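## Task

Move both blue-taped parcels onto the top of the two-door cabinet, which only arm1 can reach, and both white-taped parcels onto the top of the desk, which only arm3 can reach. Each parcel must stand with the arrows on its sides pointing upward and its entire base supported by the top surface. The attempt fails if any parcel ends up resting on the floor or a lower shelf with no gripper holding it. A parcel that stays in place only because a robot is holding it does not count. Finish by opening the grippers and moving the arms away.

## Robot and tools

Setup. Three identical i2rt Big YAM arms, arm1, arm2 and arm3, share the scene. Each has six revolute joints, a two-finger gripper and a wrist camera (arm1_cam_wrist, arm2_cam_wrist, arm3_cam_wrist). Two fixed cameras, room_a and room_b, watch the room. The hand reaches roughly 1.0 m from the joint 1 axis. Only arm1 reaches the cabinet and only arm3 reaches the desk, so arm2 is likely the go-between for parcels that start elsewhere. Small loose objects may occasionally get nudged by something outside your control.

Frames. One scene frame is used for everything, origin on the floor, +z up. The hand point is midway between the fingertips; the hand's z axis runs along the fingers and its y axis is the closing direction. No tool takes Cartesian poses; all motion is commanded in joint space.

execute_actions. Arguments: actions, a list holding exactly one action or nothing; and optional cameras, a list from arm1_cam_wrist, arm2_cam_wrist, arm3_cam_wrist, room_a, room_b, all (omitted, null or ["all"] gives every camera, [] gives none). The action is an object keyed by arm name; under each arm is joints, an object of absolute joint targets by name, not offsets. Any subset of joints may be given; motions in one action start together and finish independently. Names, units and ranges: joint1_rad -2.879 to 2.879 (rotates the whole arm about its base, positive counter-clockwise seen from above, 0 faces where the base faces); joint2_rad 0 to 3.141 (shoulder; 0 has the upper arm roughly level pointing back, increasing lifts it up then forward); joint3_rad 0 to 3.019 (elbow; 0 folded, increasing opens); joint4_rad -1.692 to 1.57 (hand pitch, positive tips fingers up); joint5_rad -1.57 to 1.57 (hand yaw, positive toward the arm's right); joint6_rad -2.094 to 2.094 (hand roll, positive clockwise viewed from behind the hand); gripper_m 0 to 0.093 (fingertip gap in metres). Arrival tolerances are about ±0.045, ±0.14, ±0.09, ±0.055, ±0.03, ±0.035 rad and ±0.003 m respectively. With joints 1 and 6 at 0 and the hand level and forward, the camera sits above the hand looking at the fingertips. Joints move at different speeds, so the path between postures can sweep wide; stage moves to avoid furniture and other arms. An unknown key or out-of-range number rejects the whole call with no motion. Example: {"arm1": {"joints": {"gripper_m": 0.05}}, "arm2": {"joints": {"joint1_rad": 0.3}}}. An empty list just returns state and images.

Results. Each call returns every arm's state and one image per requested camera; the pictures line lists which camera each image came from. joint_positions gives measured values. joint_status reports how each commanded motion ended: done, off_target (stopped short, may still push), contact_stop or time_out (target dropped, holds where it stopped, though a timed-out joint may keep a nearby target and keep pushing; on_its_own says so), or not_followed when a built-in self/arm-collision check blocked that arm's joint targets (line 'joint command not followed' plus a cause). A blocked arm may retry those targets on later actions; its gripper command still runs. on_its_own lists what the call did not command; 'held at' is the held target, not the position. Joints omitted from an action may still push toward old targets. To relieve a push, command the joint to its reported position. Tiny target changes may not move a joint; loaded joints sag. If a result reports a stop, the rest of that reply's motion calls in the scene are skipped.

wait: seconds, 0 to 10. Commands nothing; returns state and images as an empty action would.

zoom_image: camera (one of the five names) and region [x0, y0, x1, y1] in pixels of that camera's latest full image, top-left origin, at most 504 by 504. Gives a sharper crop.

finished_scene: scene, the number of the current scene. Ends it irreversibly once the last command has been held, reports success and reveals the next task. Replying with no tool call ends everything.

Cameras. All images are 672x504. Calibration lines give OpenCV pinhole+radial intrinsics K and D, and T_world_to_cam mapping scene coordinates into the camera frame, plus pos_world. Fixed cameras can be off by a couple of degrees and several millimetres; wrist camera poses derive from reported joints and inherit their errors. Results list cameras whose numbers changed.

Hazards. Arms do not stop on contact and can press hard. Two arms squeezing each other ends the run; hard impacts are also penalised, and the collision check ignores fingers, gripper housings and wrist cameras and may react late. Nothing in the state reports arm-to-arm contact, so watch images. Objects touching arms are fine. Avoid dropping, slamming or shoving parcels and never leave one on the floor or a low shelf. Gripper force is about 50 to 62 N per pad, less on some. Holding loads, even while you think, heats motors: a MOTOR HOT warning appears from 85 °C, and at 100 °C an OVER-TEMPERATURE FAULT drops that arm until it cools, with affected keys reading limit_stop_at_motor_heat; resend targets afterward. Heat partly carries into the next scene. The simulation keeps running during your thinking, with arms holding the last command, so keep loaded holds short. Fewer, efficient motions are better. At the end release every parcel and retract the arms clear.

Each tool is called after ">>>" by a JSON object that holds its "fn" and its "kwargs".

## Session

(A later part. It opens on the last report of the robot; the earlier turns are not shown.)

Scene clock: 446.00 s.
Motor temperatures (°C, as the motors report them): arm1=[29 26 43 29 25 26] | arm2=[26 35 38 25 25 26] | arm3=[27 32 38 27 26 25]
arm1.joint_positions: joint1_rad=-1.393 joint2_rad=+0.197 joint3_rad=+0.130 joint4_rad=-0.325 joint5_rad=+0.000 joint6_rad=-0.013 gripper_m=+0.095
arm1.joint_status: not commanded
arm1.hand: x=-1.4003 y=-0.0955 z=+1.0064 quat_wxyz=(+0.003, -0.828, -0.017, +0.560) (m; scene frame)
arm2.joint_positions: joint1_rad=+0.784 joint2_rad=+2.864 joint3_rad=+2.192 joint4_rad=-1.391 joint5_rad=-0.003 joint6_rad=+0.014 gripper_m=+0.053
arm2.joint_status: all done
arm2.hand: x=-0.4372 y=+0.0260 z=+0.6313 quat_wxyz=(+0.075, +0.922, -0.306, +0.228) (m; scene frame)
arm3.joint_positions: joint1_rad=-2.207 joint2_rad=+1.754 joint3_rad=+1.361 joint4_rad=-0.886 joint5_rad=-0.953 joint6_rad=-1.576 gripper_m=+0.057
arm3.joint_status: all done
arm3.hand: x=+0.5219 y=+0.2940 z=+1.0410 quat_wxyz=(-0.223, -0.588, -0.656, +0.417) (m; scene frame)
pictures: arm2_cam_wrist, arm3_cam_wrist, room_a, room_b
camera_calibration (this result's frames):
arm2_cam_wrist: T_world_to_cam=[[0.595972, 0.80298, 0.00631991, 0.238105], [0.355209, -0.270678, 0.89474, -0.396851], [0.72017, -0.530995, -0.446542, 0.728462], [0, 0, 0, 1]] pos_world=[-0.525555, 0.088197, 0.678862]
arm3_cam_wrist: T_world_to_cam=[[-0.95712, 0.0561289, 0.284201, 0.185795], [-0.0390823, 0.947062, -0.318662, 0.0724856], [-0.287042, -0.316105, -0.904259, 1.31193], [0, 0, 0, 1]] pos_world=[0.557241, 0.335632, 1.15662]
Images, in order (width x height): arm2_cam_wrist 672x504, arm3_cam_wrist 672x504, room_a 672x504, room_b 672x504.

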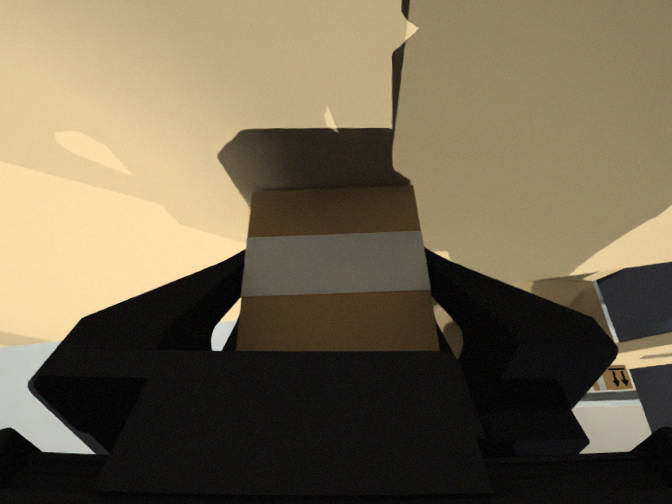

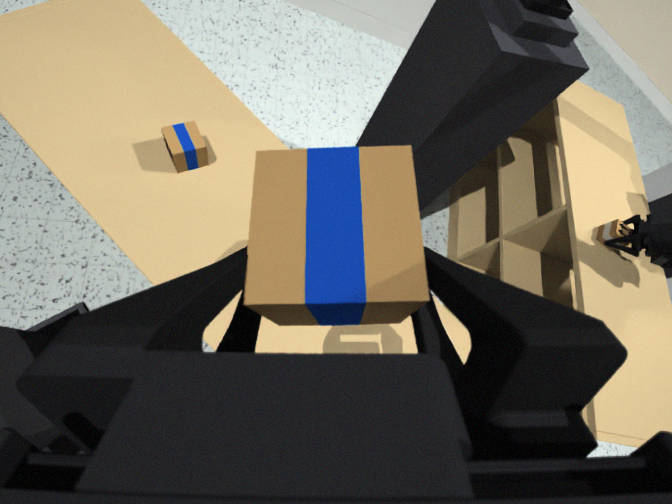

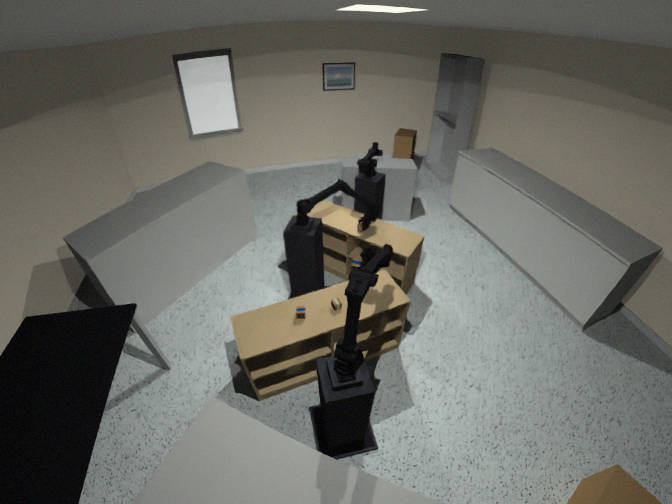

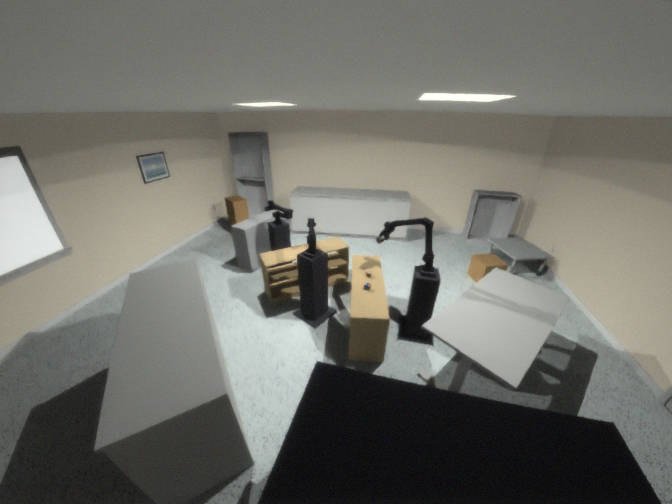

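>>> {"fn": "zoom_image", "kwargs": {"camera": "arm3_cam_wrist", "region": [560, 190, 672, 290]}}

>>> {"fn": "zoom_image", "kwargs": {"camera": "room_a", "region": [320, 170, 420, 260]}}

Region (560, 190, 672, 290) of arm3_cam_wrist's 672x504 image, scaled by 4.500, with more detail than that image has; it fills the top 450 rows of this view, and the rest is white.

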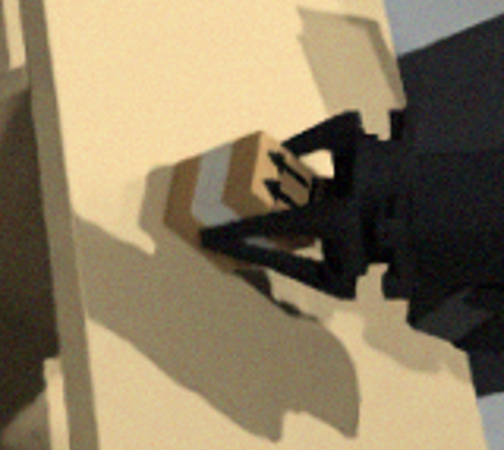

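Region (320, 170, 420, 260) of room_a's 672x504 image, scaled by 5.040, with more detail than that image has; it fills the top 454 rows of this view, and the rest is white.

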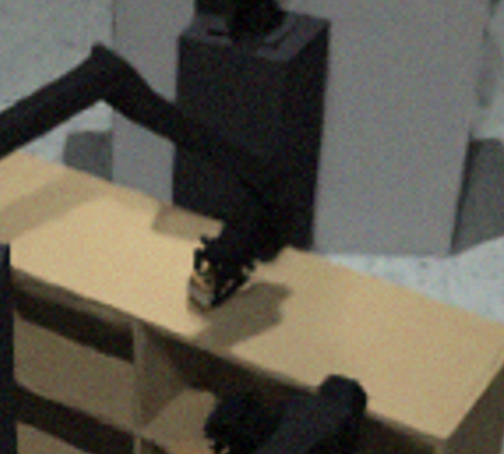

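>>> {"fn": "execute_actions", "kwargs": {"actions": [{"arm2":{"joints":{"gripper_m":0.093}},"arm3":{"joints":{"joint2_rad":2.15,"joint3_rad":1.875,"joint4_rad":-0.84}}}], "cameras": ["arm2_cam_wrist"]}}

>>> {"fn": "execute_actions", "kwargs": {"actions": [{"arm2":{"joints":{"joint2_rad":2.6,"joint3_rad":2.0,"joint4_rad":-1.45}},"arm3":{"joints":{"joint2_rad":2.555}}}], "cameras": ["arm2_cam_wrist","arm3_cam_wrist","room_a"]}}

Scene clock: 463.27 s.
Motor temperatures (°C, as the motors report them): arm1=[29 26 43 29 25 26] | arm2=[26 35 37 25 25 26] | arm3=[27 32 40 27 26 25]
arm1.joint_positions: joint1_rad=-1.393 joint2_rad=+0.197 joint3_rad=+0.130 joint4_rad=-0.325 joint5_rad=+0.000 joint6_rad=-0.013 gripper_m=+0.095
arm1.joint_status: not commanded
arm1.hand: x=-1.4003 y=-0.0955 z=+1.0064 quat_wxyz=(+0.003, -0.828, -0.017, +0.560) (m; scene frame)
arm2.joint_positions: joint1_rad=+0.784 joint2_rad=+2.864 joint3_rad=+2.192 joint4_rad=-1.391 joint5_rad=-0.003 joint6_rad=+0.014 gripper_m=+0.093
arm2.joint_status: all done
arm2.hand: x=-0.4372 y=+0.0260 z=+0.6313 quat_wxyz=(+0.075, +0.922, -0.306, +0.228) (m; scene frame)
arm3.joint_positions: joint1_rad=-2.207 joint2_rad=+2.172 joint3_rad=+1.816 joint4_rad=-0.856 joint5_rad=-0.955 joint6_rad=-1.576 gripper_m=+0.057
arm3.joint_status: all done
arm3.hand: x=+0.3719 y=+0.3003 z=+0.9714 quat_wxyz=(-0.200, -0.574, -0.663, +0.436) (m; scene frame)
pictures: arm2_cam_wrist
camera_calibration (this result's frames):
arm2_cam_wrist: T_world_to_cam=[[0.595972, 0.80298, 0.00631991, 0.238105], [0.355209, -0.270678, 0.89474, -0.396851], [0.72017, -0.530995, -0.446542, 0.728462], [0, 0, 0, 1]] pos_world=[-0.525555, 0.088197, 0.678862]
Images, in order (width x height): arm2_cam_wrist 672x504.

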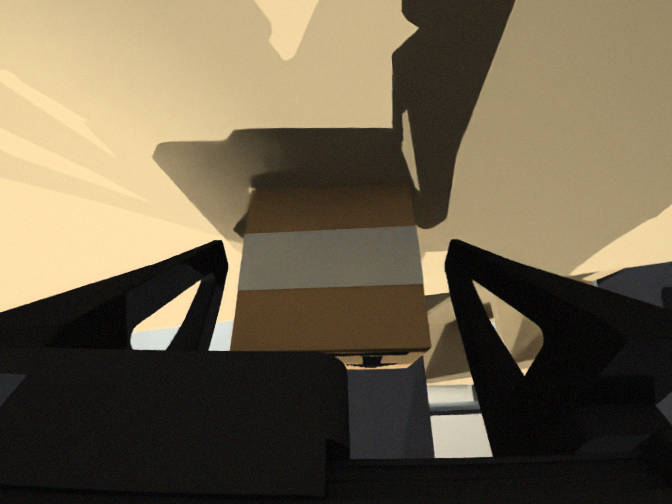

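Scene clock: 464.97 s.
Motor temperatures (°C, as the motors report them): arm1=[29 26 43 29 25 26] | arm2=[26 35 37 25 25 26] | arm3=[27 33 40 27 26 25]
arm1.joint_positions: joint1_rad=-1.393 joint2_rad=+0.197 joint3_rad=+0.130 joint4_rad=-0.325 joint5_rad=+0.000 joint6_rad=-0.013 gripper_m=+0.095
arm1.joint_status: not commanded
arm1.hand: x=-1.4003 y=-0.0955 z=+1.0064 quat_wxyz=(+0.003, -0.828, -0.017, +0.560) (m; scene frame)
arm2.joint_positions: joint1_rad=+0.784 joint2_rad=+2.586 joint3_rad=+2.002 joint4_rad=-1.442 joint5_rad=-0.003 joint6_rad=+0.014 gripper_m=+0.093
arm2.joint_status: all done
arm2.hand: x=-0.4382 y=+0.0273 z=+0.7578 quat_wxyz=(+0.070, +0.926, -0.307, +0.211) (m; scene frame)
arm3.joint_positions: joint1_rad=-2.207 joint2_rad=+2.565 joint3_rad=+1.856 joint4_rad=-0.850 joint5_rad=-0.954 joint6_rad=-1.576 gripper_m=+0.057
arm3.joint_status: all done
arm3.hand: x=+0.4164 y=+0.2974 z=+0.7204 quat_wxyz=(-0.316, -0.639, -0.616, +0.335) (m; scene frame)
pictures: arm2_cam_wrist, arm3_cam_wrist, room_a
camera_calibration (this result's frames):
arm2_cam_wrist: T_world_to_cam=[[0.596243, 0.802782, 0.00588224, 0.237391], [0.381469, -0.289757, 0.877794, -0.48447], [0.706382, -0.521135, -0.479002, 0.804646], [0, 0, 0, 1]] pos_world=[-0.52512, 0.0883772, 0.809296]
arm3_cam_wrist: T_world_to_cam=[[-0.998341, 0.0569389, 0.00856338, 0.391235], [0.0509327, 0.942645, -0.329888, -0.0650871], [-0.0268557, -0.328904, -0.943981, 0.916886], [0, 0, 0, 1]] pos_world=[0.418524, 0.340645, 0.840701]
Images, in order (width x height): arm2_cam_wrist 672x504, arm3_cam_wrist 672x504, room_a 672x504.

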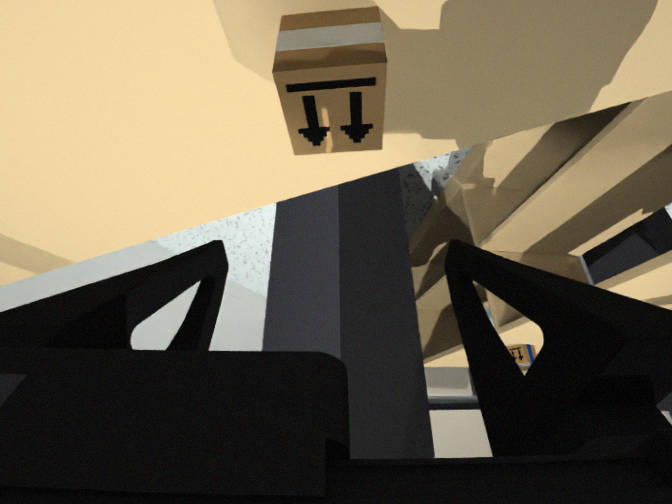

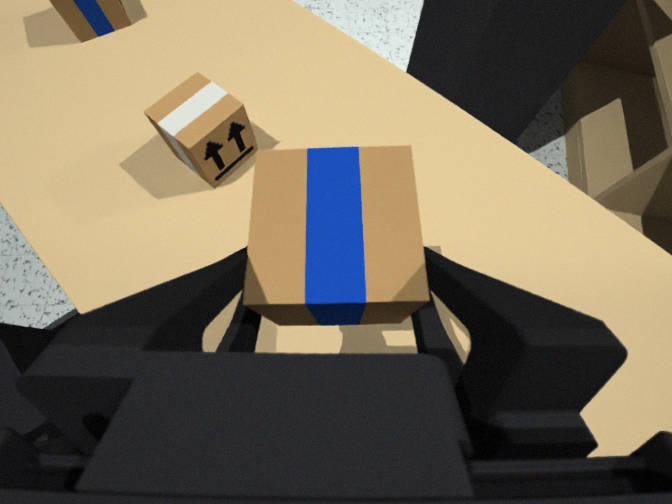

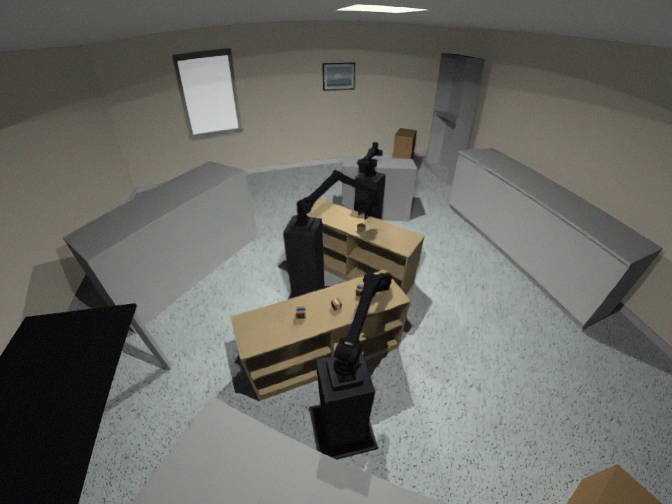

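>>> {"fn": "execute_actions", "kwargs": {"actions": [{"arm2":{"joints":{"joint2_rad":2.1,"joint3_rad":0.8,"joint4_rad":0.97}},"arm3":{"joints":{"joint2_rad":2.708,"joint3_rad":1.975,"joint4_rad":-0.775}}}], "cameras": ["arm2_cam_wrist","arm3_cam_wrist","room_a"]}}

Scene clock: 484.83 s.
Motor temperatures (°C, as the motors report them): arm1=[29 26 43 29 25 26] | arm2=[26 35 36 25 25 26] | arm3=[27 35 38 27 27 25]
arm1.joint_positions: joint1_rad=-1.393 joint2_rad=+0.197 joint3_rad=+0.130 joint4_rad=-0.325 joint5_rad=+0.000 joint6_rad=-0.013 gripper_m=+0.095
arm1.joint_status: not commanded
arm1.hand: x=-1.4003 y=-0.0955 z=+1.0064 quat_wxyz=(+0.003, -0.828, -0.017, +0.560) (m; scene frame)
arm2.joint_positions: joint1_rad=+0.784 joint2_rad=+2.117 joint3_rad=+0.797 joint4_rad=+0.952 joint5_rad=-0.003 joint6_rad=+0.014 gripper_m=+0.093
arm2.joint_status: all done
arm2.hand: x=-0.4459 y=+0.0333 z=+0.8767 quat_wxyz=(-0.169, +0.781, -0.259, -0.543) (m; scene frame)
arm3.joint_positions: joint1_rad=-2.207 joint2_rad=+2.722 joint3_rad=+1.941 joint4_rad=-0.786 joint5_rad=-0.955 joint6_rad=-1.576 gripper_m=+0.057
arm3.joint_status: all done
arm3.hand: x=+0.4175 y=+0.2970 z=+0.6434 quat_wxyz=(-0.319, -0.640, -0.615, +0.333) (m; scene frame)
pictures: arm2_cam_wrist, arm3_cam_wrist, room_a
camera_calibration (this result's frames):
arm2_cam_wrist: T_world_to_cam=[[0.592777, 0.805209, -0.0159201, 0.253931], [0.666011, -0.501225, -0.552452, 0.803579], [-0.452819, 0.316878, -0.833393, 0.636065], [0, 0, 0, 1]] pos_world=[-0.397694, -0.00324815, 0.978073]
arm3_cam_wrist: T_world_to_cam=[[-0.998378, 0.0569151, 0.00131129, 0.397761], [0.0532911, 0.942415, -0.330174, -0.0909445], [-0.0200277, -0.329569, -0.943919, 0.841356], [0, 0, 0, 1]] pos_world=[0.418813, 0.340353, 0.763623]
Images, in order (width x height): arm2_cam_wrist 672x504, arm3_cam_wrist 672x504, room_a 672x504.

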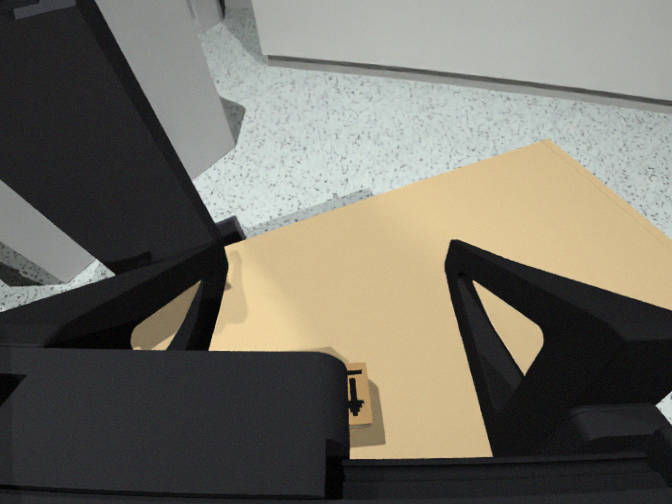

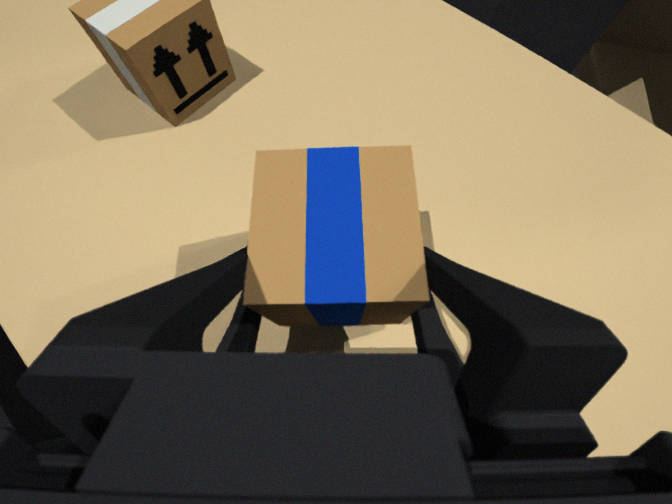

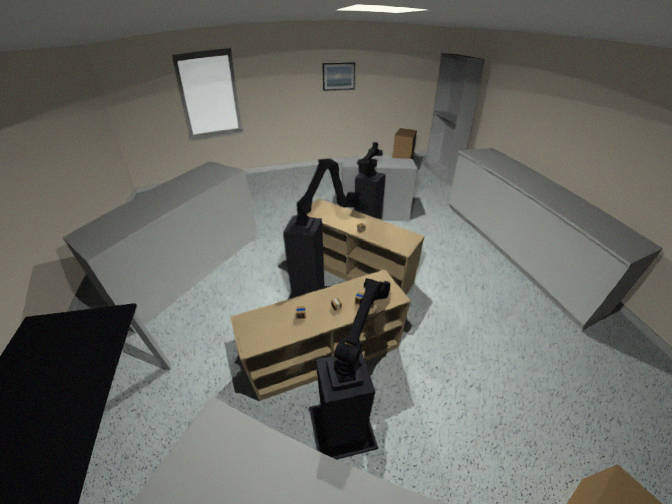

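>>> {"fn": "zoom_image", "kwargs": {"camera": "arm3_cam_wrist", "region": [40, 0, 280, 140]}}

>>> {"fn": "zoom_image", "kwargs": {"camera": "room_a", "region": [320, 265, 420, 345]}}

Region (40, 0, 280, 140) of arm3_cam_wrist's 672x504 image, scaled by 2.100, with more detail than that image has; it fills the top 294 rows of this view, and the rest is white.

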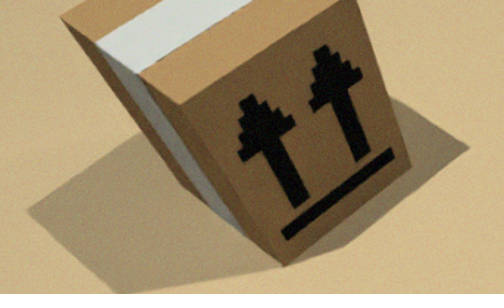

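Region (320, 265, 420, 345) of room_a's 672x504 image, scaled by 5.040, with more detail than that image has; it fills the top 403 rows of this view, and the rest is white.

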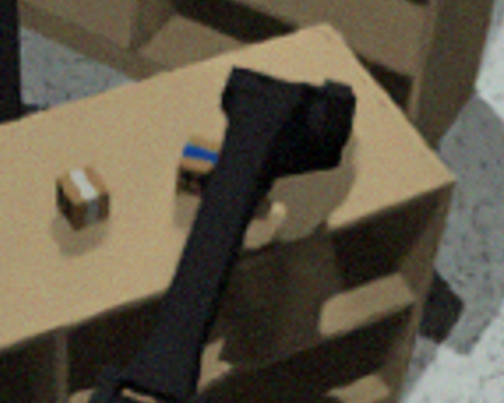

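>>> {"fn": "execute_actions", "kwargs": {"actions": [{"arm2":{"joints":{"joint1_rad":0.80,"joint2_rad":2.45,"joint3_rad":0.86,"joint4_rad":1.15}},"arm3":{"joints":{"joint2_rad":2.745,"joint3_rad":2.0}}}], "cameras": ["arm2_cam_wrist","arm3_cam_wrist"]}}

Scene clock: 506.73 s.
Motor temperatures (°C, as the motors report them): arm1=[29 26 44 29 25 26] | arm2=[26 34 34 25 25 26] | arm3=[27 36 38 27 27 25]
arm1.joint_positions: joint1_rad=-1.393 joint2_rad=+0.197 joint3_rad=+0.130 joint4_rad=-0.325 joint5_rad=+0.000 joint6_rad=-0.013 gripper_m=+0.095
arm1.joint_status: not commanded
arm1.hand: x=-1.4003 y=-0.0955 z=+1.0064 quat_wxyz=(+0.003, -0.828, -0.017, +0.560) (m; scene frame)
arm2.joint_positions: joint1_rad=+0.786 joint2_rad=+2.468 joint3_rad=+0.853 joint4_rad=+1.133 joint5_rad=-0.003 joint6_rad=+0.014 gripper_m=+0.093
arm2.joint_status: all done
arm2.hand: x=-0.4160 y=+0.0092 z=+0.7342 quat_wxyz=(-0.154, +0.811, -0.267, -0.498) (m; scene frame)
arm3.joint_positions: joint1_rad=-2.207 joint2_rad=+2.727 joint3_rad=+1.950 joint4_rad=-0.786 joint5_rad=-0.955 joint6_rad=-1.576 gripper_m=+0.057
arm3.joint_status: all done
arm3.hand: x=+0.4155 y=+0.2971 z=+0.6421 quat_wxyz=(-0.318, -0.639, -0.615, +0.334) (m; scene frame)
pictures: arm2_cam_wrist, arm3_cam_wrist
camera_calibration (this result's frames):
arm2_cam_wrist: T_world_to_cam=[[0.591764, 0.805973, -0.0149268, 0.252139], [0.713879, -0.532568, -0.454696, 0.641324], [-0.374422, 0.258417, -0.890521, 0.613576], [0, 0, 0, 1]] pos_world=[-0.377298, -0.0202276, 0.841774]
arm3_cam_wrist: T_world_to_cam=[[-0.998367, 0.0569274, 0.00474426, 0.393521], [0.0521706, 0.942464, -0.330211, -0.0908442], [-0.0232694, -0.329425, -0.943895, 0.841484], [0, 0, 0, 1]] pos_world=[0.417198, 0.340421, 0.762407]
Images, in order (width x height): arm2_cam_wrist 672x504, arm3_cam_wrist 672x504.

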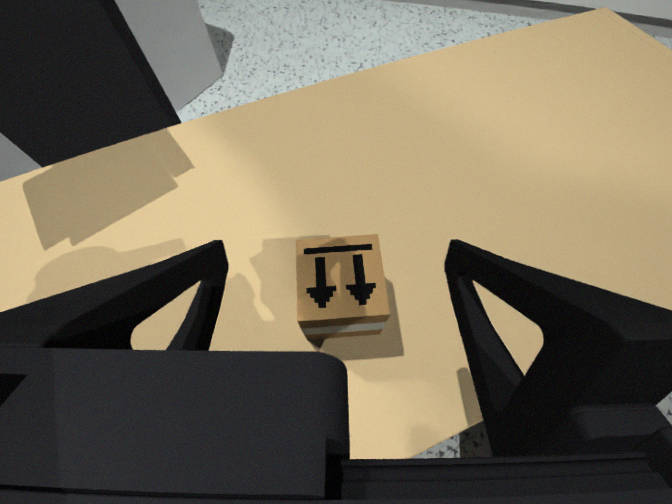

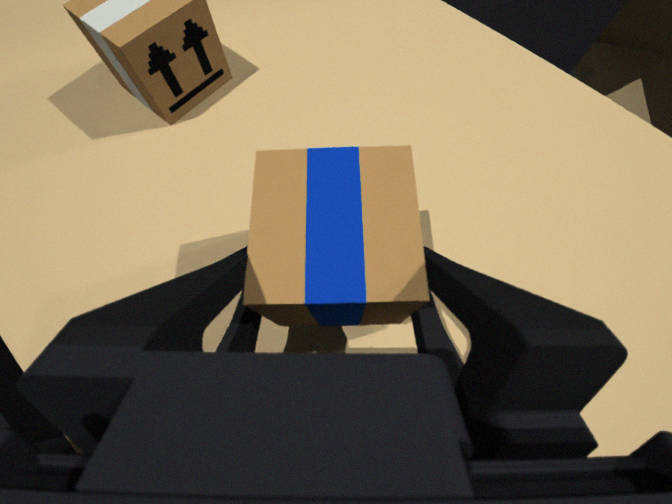

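>>> {"fn": "execute_actions", "kwargs": {"actions": [{"arm2":{"joints":{"joint2_rad":2.635,"joint3_rad":0.90,"joint4_rad":1.25}},"arm3":{"joints":{"joint2_rad":2.775}}}], "cameras": ["arm2_cam_wrist","arm3_cam_wrist"]}}

Scene clock: 511.10 s.
Motor temperatures (°C, as the motors report them): arm1=[29 26 44 29 25 26] | arm2=[26 34 34 25 25 26] | arm3=[27 36 39 27 27 25]
arm1.joint_positions: joint1_rad=-1.393 joint2_rad=+0.197 joint3_rad=+0.130 joint4_rad=-0.325 joint5_rad=+0.000 joint6_rad=-0.013 gripper_m=+0.095
arm1.joint_status: not commanded
arm1.hand: x=-1.4003 y=-0.0955 z=+1.0064 quat_wxyz=(+0.003, -0.828, -0.017, +0.560) (m; scene frame)
arm2.joint_positions: joint1_rad=+0.786 joint2_rad=+2.648 joint3_rad=+0.897 joint4_rad=+1.235 joint5_rad=-0.003 joint6_rad=+0.014 gripper_m=+0.093
arm2.joint_status: all done
arm2.hand: x=-0.3935 y=-0.0072 z=+0.6689 quat_wxyz=(-0.150, +0.819, -0.270, -0.484) (m; scene frame)
arm3.joint_positions: joint1_rad=-2.207 joint2_rad=+2.739 joint3_rad=+1.958 joint4_rad=-0.786 joint5_rad=-0.963 joint6_rad=-1.575 gripper_m=+0.057
arm3.joint_status: all done
arm3.hand: x=+0.4165 y=+0.2965 z=+0.6377 quat_wxyz=(-0.322, -0.639, -0.613, +0.335) (m; scene frame)
pictures: arm2_cam_wrist, arm3_cam_wrist
camera_calibration (this result's frames):
arm2_cam_wrist: T_world_to_cam=[[0.592087, 0.805742, -0.0146047, 0.251016], [0.726044, -0.541212, -0.424206, 0.571132], [-0.349704, 0.240563, -0.905448, 0.587701], [0, 0, 0, 1]] pos_world=[-0.357768, -0.0345298, 0.778076]
arm3_cam_wrist: T_world_to_cam=[[-0.998318, 0.0579749, -0.000881621, 0.397769], [0.0548593, 0.939527, -0.338054, -0.0870265], [-0.0187703, -0.337533, -0.941126, 0.835827], [0, 0, 0, 1]] pos_world=[0.417563, 0.340823, 0.75755]
Images, in order (width x height): arm2_cam_wrist 672x504, arm3_cam_wrist 672x504.

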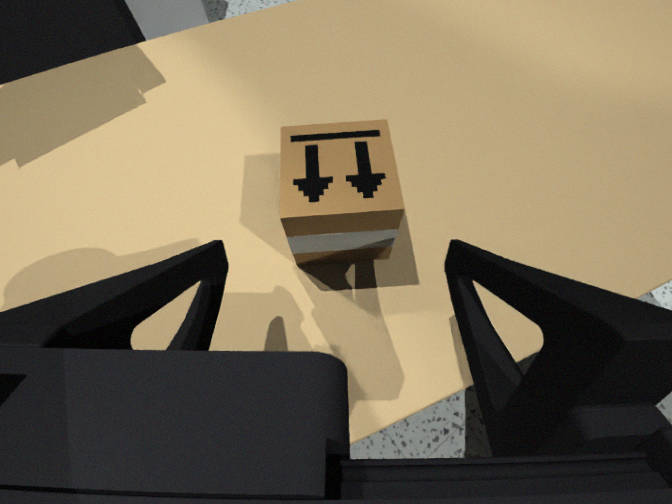

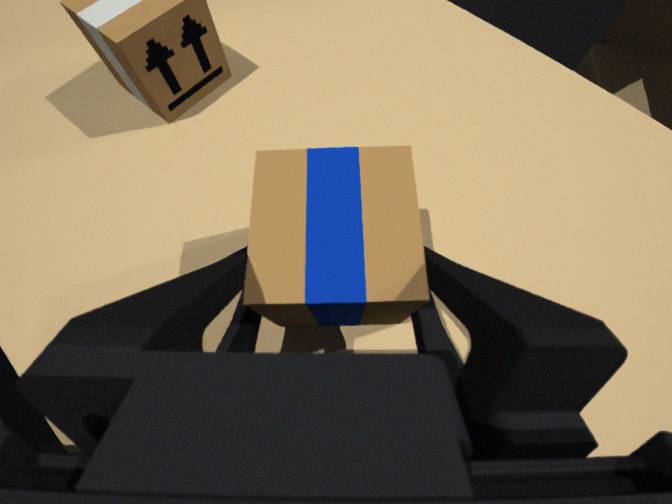

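>>> {"fn": "execute_actions", "kwargs": {"actions": [{"arm2":{"joints":{"joint2_rad":2.725,"joint3_rad":1.165,"joint4_rad":1.095}},"arm3":{"joints":{"joint2_rad":2.74,"gripper_m":0.093}}}], "cameras": ["arm2_cam_wrist","arm3_cam_wrist"]}}

Scene clock: 514.07 s.
Motor temperatures (°C, as the motors report them): arm1=[29 26 44 29 25 26] | arm2=[26 34 34 25 25 26] | arm3=[27 36 39 27 27 25]
arm1.joint_positions: joint1_rad=-1.393 joint2_rad=+0.197 joint3_rad=+0.130 joint4_rad=-0.325 joint5_rad=+0.000 joint6_rad=-0.013 gripper_m=+0.095
arm1.joint_status: not commanded
arm1.hand: x=-1.4003 y=-0.0955 z=+1.0064 quat_wxyz=(+0.003, -0.828, -0.017, +0.560) (m; scene frame)
arm2.joint_positions: joint1_rad=+0.786 joint2_rad=+2.729 joint3_rad=+1.163 joint4_rad=+1.099 joint5_rad=-0.003 joint6_rad=+0.014 gripper_m=+0.093
arm2.joint_status: all done
arm2.hand: x=-0.4625 y=+0.0423 z=+0.6445 quat_wxyz=(-0.156, +0.807, -0.266, -0.504) (m; scene frame)
arm3.joint_positions: joint1_rad=-2.207 joint2_rad=+2.739 joint3_rad=+1.958 joint4_rad=-0.786 joint5_rad=-0.961 joint6_rad=-1.575 gripper_m=+0.093
arm3.joint_status: all done
arm3.hand: x=+0.4165 y=+0.2967 z=+0.6374 quat_wxyz=(-0.321, -0.640, -0.613, +0.335) (m; scene frame)
pictures: arm2_cam_wrist, arm3_cam_wrist
camera_calibration (this result's frames):
arm2_cam_wrist: T_world_to_cam=[[0.591609, 0.806084, -0.0150741, 0.251624], [0.707848, -0.528279, -0.468905, 0.657555], [-0.38594, 0.266738, -0.88312, 0.497311], [0, 0, 0, 1]] pos_world=[-0.422379, 0.0118908, 0.751309]
arm3_cam_wrist: T_world_to_cam=[[-0.998305, 0.0581858, -0.00117, 0.397884], [0.0551905, 0.940153, -0.336253, -0.0887645], [-0.0184652, -0.335748, -0.941771, 0.83539], [0, 0, 0, 1]] pos_world=[0.417534, 0.340782, 0.757364]
Images, in order (width x height): arm2_cam_wrist 672x504, arm3_cam_wrist 672x504.

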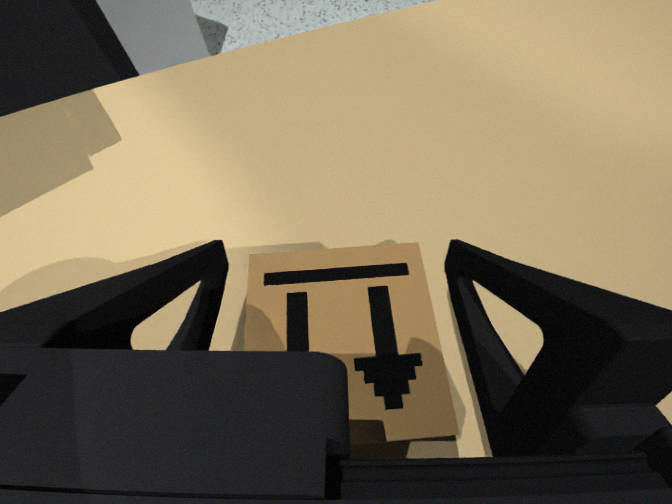

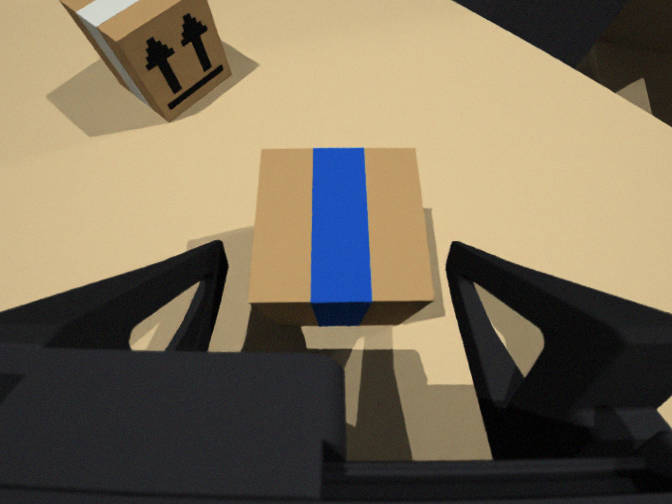

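>>> {"fn": "execute_actions", "kwargs": {"actions": []}}

Scene clock: 529.30 s.
Motor temperatures (°C, as the motors report them): arm1=[29 26 44 29 25 26] | arm2=[26 35 33 25 25 26] | arm3=[27 36 39 27 27 25]
arm1.joint_positions: joint1_rad=-1.393 joint2_rad=+0.197 joint3_rad=+0.130 joint4_rad=-0.325 joint5_rad=+0.000 joint6_rad=-0.013 gripper_m=+0.095
arm1.joint_status: not commanded
arm1.hand: x=-1.4003 y=-0.0955 z=+1.0064 quat_wxyz=(+0.003, -0.828, -0.017, +0.560) (m; scene frame)
arm2.joint_positions: joint1_rad=+0.786 joint2_rad=+2.729 joint3_rad=+1.163 joint4_rad=+1.099 joint5_rad=-0.003 joint6_rad=+0.014 gripper_m=+0.093
arm2.joint_status: all done
arm2.hand: x=-0.4625 y=+0.0423 z=+0.6445 quat_wxyz=(-0.156, +0.807, -0.266, -0.504) (m; scene frame)
arm3.joint_positions: joint1_rad=-2.207 joint2_rad=+2.739 joint3_rad=+1.958 joint4_rad=-0.786 joint5_rad=-0.961 joint6_rad=-1.575 gripper_m=+0.093
arm3.joint_status: all done
arm3.hand: x=+0.4165 y=+0.2967 z=+0.6374 quat_wxyz=(-0.321, -0.640, -0.613, +0.335) (m; scene frame)
pictures: arm1_cam_wrist, arm2_cam_wrist, arm3_cam_wrist, room_a, room_b
camera_calibration (this result's frames):
arm1_cam_wrist: T_world_to_cam=[[-0.0309616, 0.998953, 0.0336652, 0.0206503], [0.841365, 0.0442302, -0.538655, 1.7282], [-0.53958, 0.0116471, -0.841854, 0.211537], [0, 0, 0, 1]] pos_world=[-1.33926, -0.0995309, 1.10829]
arm2_cam_wrist: T_world_to_cam=[[0.591609, 0.806084, -0.0150741, 0.251624], [0.707848, -0.528279, -0.468905, 0.657555], [-0.38594, 0.266738, -0.88312, 0.497311], [0, 0, 0, 1]] pos_world=[-0.422379, 0.0118908, 0.751309]
arm3_cam_wrist: T_world_to_cam=[[-0.998305, 0.0581858, -0.00117, 0.397884], [0.0551905, 0.940153, -0.336253, -0.0887645], [-0.0184652, -0.335748, -0.941771, 0.83539], [0, 0, 0, 1]] pos_world=[0.417534, 0.340782, 0.757364]
Images, in order (width x height): arm1_cam_wrist 672x504, arm2_cam_wrist 672x504, arm3_cam_wrist 672x504, room_a 672x504, room_b 672x504.

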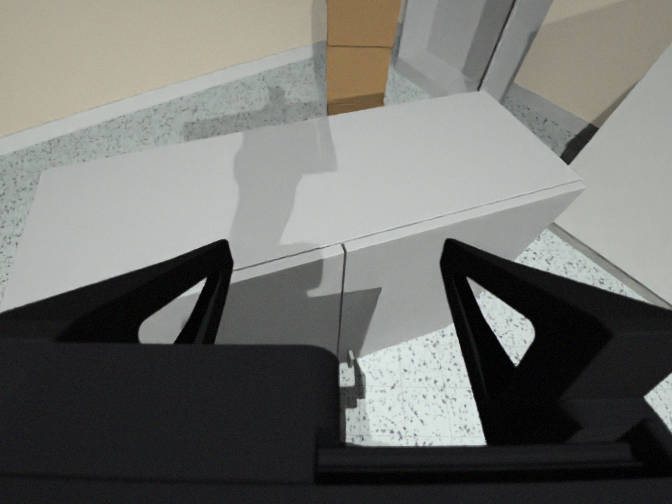

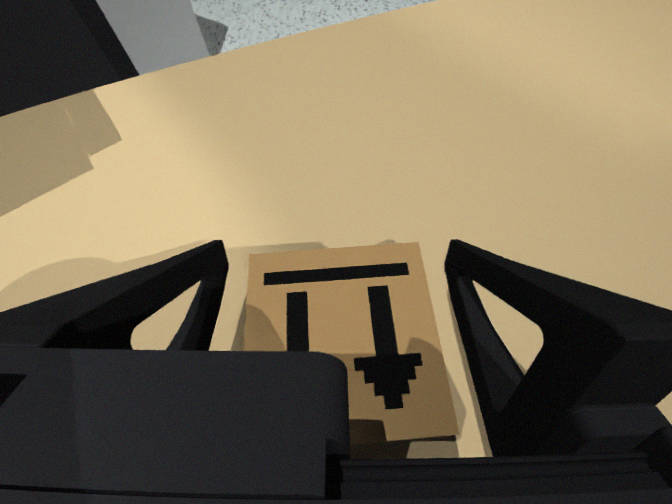

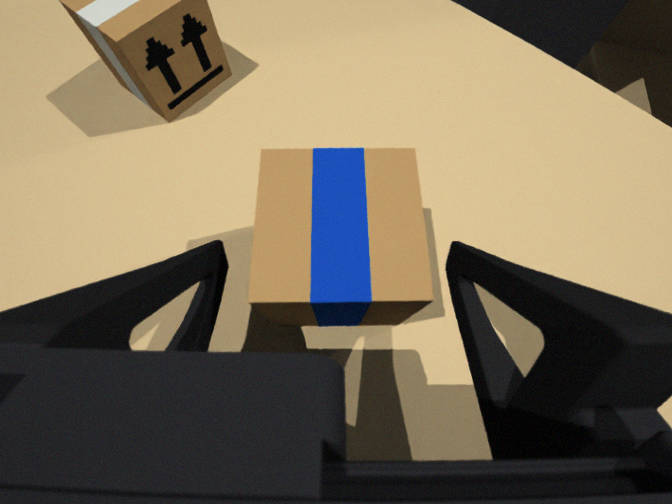

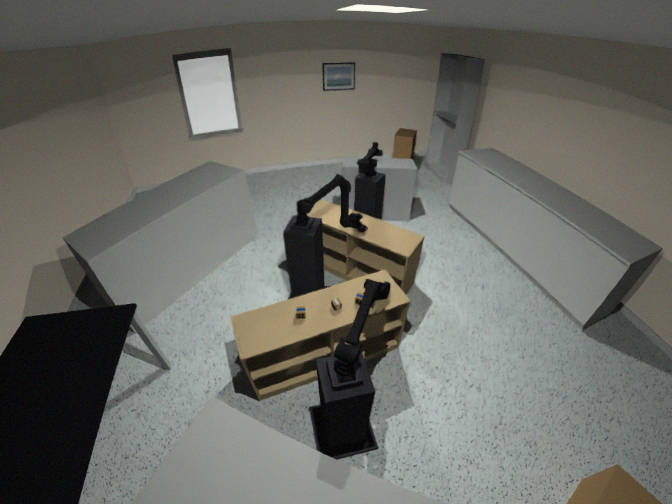

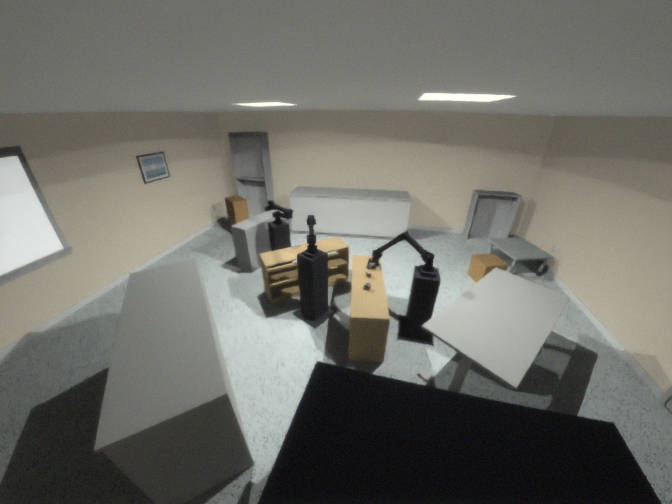

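>>> {"fn": "execute_actions", "kwargs": {"actions": [{"arm2":{"joints":{"joint2_rad":2.735,"joint3_rad":1.106,"joint4_rad":1.163}},"arm3":{"joints":{"joint2_rad":2.55,"joint3_rad":1.86,"joint4_rad":-0.876}}}], "cameras": ["arm2_cam_wrist","arm3_cam_wrist"]}}

Scene clock: 547.93 s.
Motor temperatures (°C, as the motors report them): arm1=[29 26 44 29 25 26] | arm2=[26 35 33 25 25 26] | arm3=[27 37 39 27 26 25]
arm1.joint_positions: joint1_rad=-1.393 joint2_rad=+0.197 joint3_rad=+0.130 joint4_rad=-0.325 joint5_rad=+0.000 joint6_rad=-0.013 gripper_m=+0.095
arm1.joint_status: not commanded
arm1.hand: x=-1.4003 y=-0.0955 z=+1.0064 quat_wxyz=(+0.003, -0.828, -0.017, +0.560) (m; scene frame)
arm2.joint_positions: joint1_rad=+0.786 joint2_rad=+2.729 joint3_rad=+1.105 joint4_rad=+1.145 joint5_rad=-0.003 joint6_rad=+0.014 gripper_m=+0.093
arm2.joint_status: all done
arm2.hand: x=-0.4434 y=+0.0286 z=+0.6423 quat_wxyz=(-0.155, +0.810, -0.267, -0.499) (m; scene frame)
arm3.joint_positions: joint1_rad=-2.207 joint2_rad=+2.534 joint3_rad=+1.864 joint4_rad=-0.863 joint5_rad=-0.959 joint6_rad=-1.575 gripper_m=+0.093
arm3.joint_status: all done
arm3.hand: x=+0.4068 y=+0.2977 z=+0.7437 quat_wxyz=(-0.310, -0.634, -0.619, +0.345) (m; scene frame)
pictures: arm2_cam_wrist, arm3_cam_wrist
camera_calibration (this result's frames):
arm2_cam_wrist: T_world_to_cam=[[0.591724, 0.806002, -0.0149657, 0.251367], [0.712317, -0.531457, -0.458429, 0.631141], [-0.377448, 0.260603, -0.888605, 0.513795], [0, 0, 0, 1]] pos_world=[-0.404381, -0.00107446, 0.749656]
arm3_cam_wrist: T_world_to_cam=[[-0.997736, 0.0582841, 0.0335602, 0.362194], [0.0437293, 0.941306, -0.334709, -0.050259], [-0.0510986, -0.332483, -0.941724, 0.947973], [0, 0, 0, 1]] pos_world=[0.412012, 0.341384, 0.863751]
Images, in order (width x height): arm2_cam_wrist 672x504, arm3_cam_wrist 672x504.

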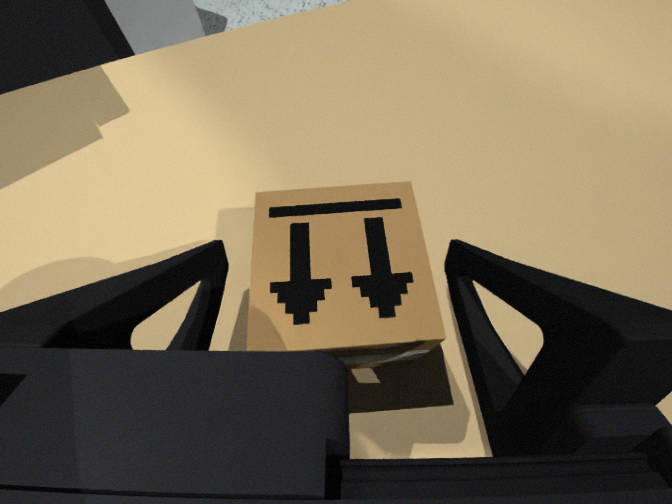

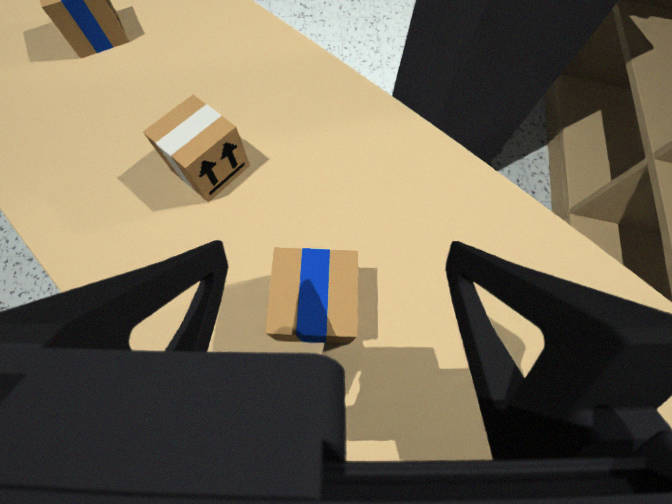

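>>> {"fn": "execute_actions", "kwargs": {"actions": [{"arm2":{"joints":{"gripper_m":0.03}}}], "cameras": ["arm2_cam_wrist","arm3_cam_wrist"]}}

>>> {"fn": "zoom_image", "kwargs": {"camera": "arm3_cam_wrist", "region": [100, 60, 300, 210]}}

Scene clock: 557.70 s.
Motor temperatures (°C, as the motors report them): arm1=[29 26 44 29 25 26] | arm2=[26 35 33 25 25 26] | arm3=[27 37 38 27 27 25]
arm1.joint_positions: joint1_rad=-1.393 joint2_rad=+0.197 joint3_rad=+0.130 joint4_rad=-0.325 joint5_rad=+0.000 joint6_rad=-0.013 gripper_m=+0.095
arm1.joint_status: not commanded
arm1.hand: x=-1.4003 y=-0.0955 z=+1.0064 quat_wxyz=(+0.003, -0.828, -0.017, +0.560) (m; scene frame)
arm2.joint_positions: joint1_rad=+0.786 joint2_rad=+2.729 joint3_rad=+1.105 joint4_rad=+1.145 joint5_rad=-0.003 joint6_rad=+0.013 gripper_m=+0.053
arm2.joint_status: gripper_m off_target (ended at +0.053, target +0.030)
arm2.hand: x=-0.4434 y=+0.0287 z=+0.6423 quat_wxyz=(-0.155, +0.810, -0.267, -0.499) (m; scene frame)
arm3.joint_positions: joint1_rad=-2.207 joint2_rad=+2.534 joint3_rad=+1.864 joint4_rad=-0.863 joint5_rad=-0.959 joint6_rad=-1.575 gripper_m=+0.093
arm3.joint_status: not commanded
arm3.hand: x=+0.4068 y=+0.2977 z=+0.7437 quat_wxyz=(-0.310, -0.634, -0.619, +0.345) (m; scene frame)
pictures: arm2_cam_wrist, arm3_cam_wrist
camera_calibration (this result's frames):
arm2_cam_wrist: T_world_to_cam=[[0.592138, 0.80571, -0.0142798, 0.250988], [0.712232, -0.531563, -0.458439, 0.631114], [-0.37696, 0.261289, -0.888611, 0.513997], [0, 0, 0, 1]] pos_world=[-0.404363, -0.00104737, 0.749655]
arm3_cam_wrist: T_world_to_cam=[[-0.997736, 0.0582841, 0.0335602, 0.362194], [0.0437293, 0.941306, -0.334709, -0.050259], [-0.0510986, -0.332483, -0.941724, 0.947973], [0, 0, 0, 1]] pos_world=[0.412012, 0.341384, 0.863751]
Images, in order (width x height): arm2_cam_wrist 672x504, arm3_cam_wrist 672x504.

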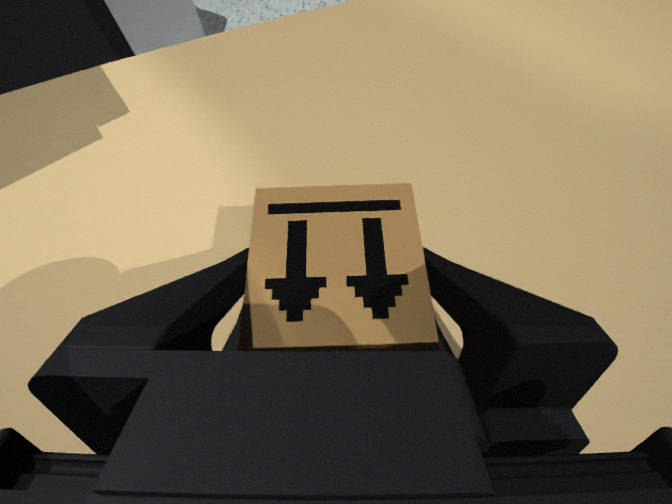

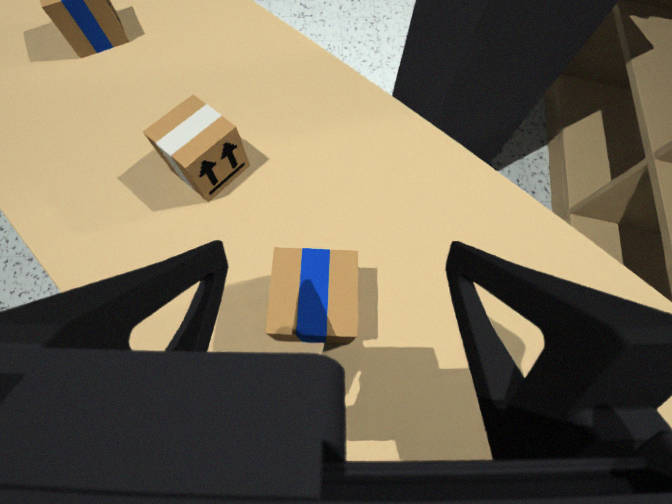

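Region (100, 60, 300, 210) of arm3_cam_wrist's 672x504 image, scaled by 2.520, with more detail than that image has; it fills the top 378 rows of this view, and the rest is white.

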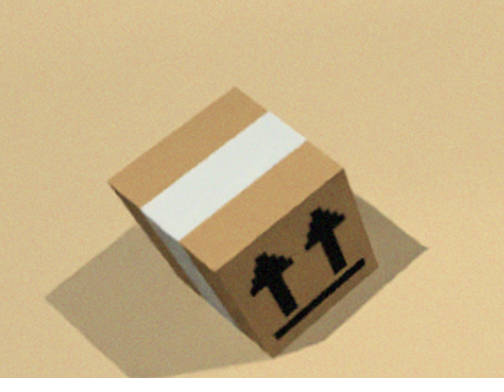

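>>> {"fn": "execute_actions", "kwargs": {"actions": [{"arm2":{"joints":{"joint1_rad":0.0,"joint2_rad":2.3,"joint3_rad":2.11,"joint4_rad":-1.46}},"arm3":{"joints":{"joint1_rad":-1.754,"joint2_rad":2.265,"joint3_rad":1.608,"joint4_rad":-0.92,"joint5_rad":0.0,"joint6_rad":-0.4}}}], "cameras": ["arm2_cam_wrist","arm3_cam_wrist","room_a"]}}

Scene clock: 574.43 s.
Motor temperatures (°C, as the motors report them): arm1=[29 26 45 29 25 26] | arm2=[26 35 33 25 25 26] | arm3=[27 37 37 27 27 25]
arm1.joint_positions: joint1_rad=-1.393 joint2_rad=+0.197 joint3_rad=+0.130 joint4_rad=-0.325 joint5_rad=+0.000 joint6_rad=-0.013 gripper_m=+0.095
arm1.joint_status: not commanded
arm1.hand: x=-1.4003 y=-0.0955 z=+1.0064 quat_wxyz=(+0.003, -0.828, -0.017, +0.560) (m; scene frame)
arm2.joint_positions: joint1_rad=+0.009 joint2_rad=+2.324 joint3_rad=+2.065 joint4_rad=-1.451 joint5_rad=+0.000 joint6_rad=+0.013 gripper_m=+0.053
arm2.joint_status: all done
arm2.hand: x=-0.0707 y=+0.3371 z=+0.9337 quat_wxyz=(+0.046, +0.759, -0.648, +0.050) (m; scene frame)
arm3.joint_positions: joint1_rad=-1.763 joint2_rad=+2.247 joint3_rad=+1.618 joint4_rad=-0.907 joint5_rad=-0.002 joint6_rad=-0.415 gripper_m=+0.093
arm3.joint_status: all done
arm3.hand: x=+0.5101 y=+0.1631 z=+0.7765 quat_wxyz=(-0.004, -0.918, -0.396, +0.015) (m; scene frame)
pictures: arm2_cam_wrist, arm3_cam_wrist, room_a
camera_calibration (this result's frames):
arm2_cam_wrist: T_world_to_cam=[[0.987808, 0.155669, 0.00126464, 0.0186424], [0.112011, -0.716368, 0.688673, -0.38801], [0.108111, -0.680136, -0.725071, 1.03178], [0, 0, 0, 1]] pos_world=[-0.0865006, 0.42089, 1.0153]
arm3_cam_wrist: T_world_to_cam=[[-0.720641, 0.693099, 0.0170264, 0.239959], [0.582174, 0.591607, 0.55774, -0.827691], [0.376496, 0.411843, -0.829841, 0.512974], [0, 0, 0, 1]] pos_world=[0.461652, 0.112088, 0.883237]
Images, in order (width x height): arm2_cam_wrist 672x504, arm3_cam_wrist 672x504, room_a 672x504.

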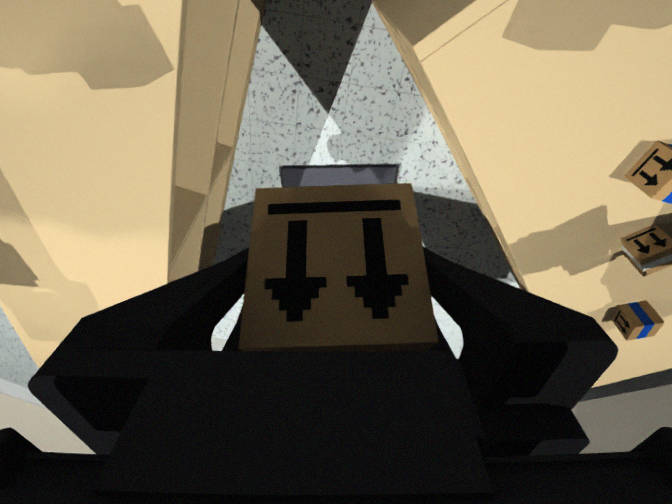

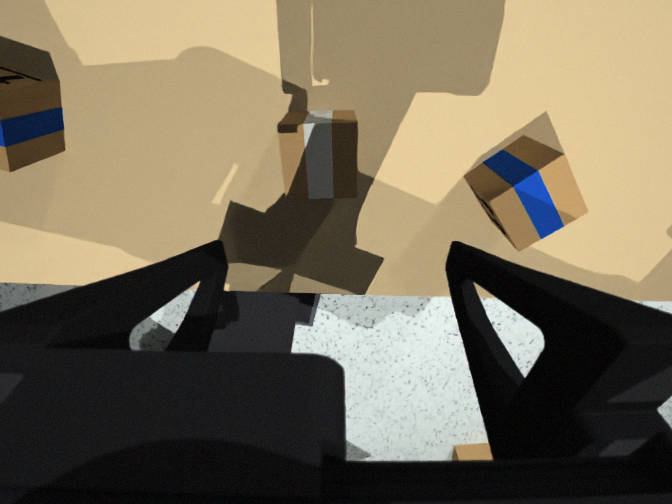

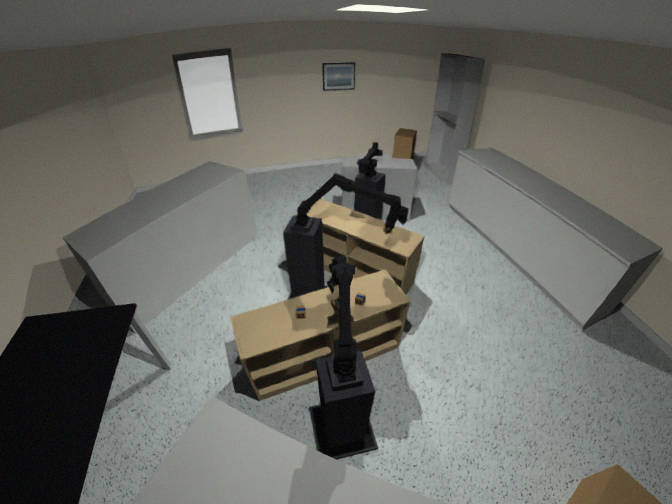

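>>> {"fn": "zoom_image", "kwargs": {"camera": "arm3_cam_wrist", "region": [240, 80, 400, 220]}}

Region (240, 80, 400, 220) of arm3_cam_wrist's 672x504 image, scaled by 3.150, with more detail than that image has; it fills the top 441 rows of this view, and the rest is white.

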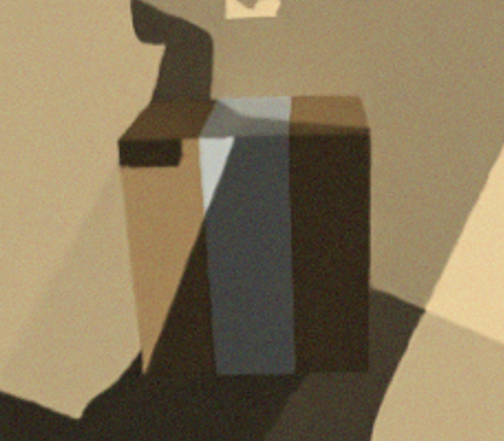

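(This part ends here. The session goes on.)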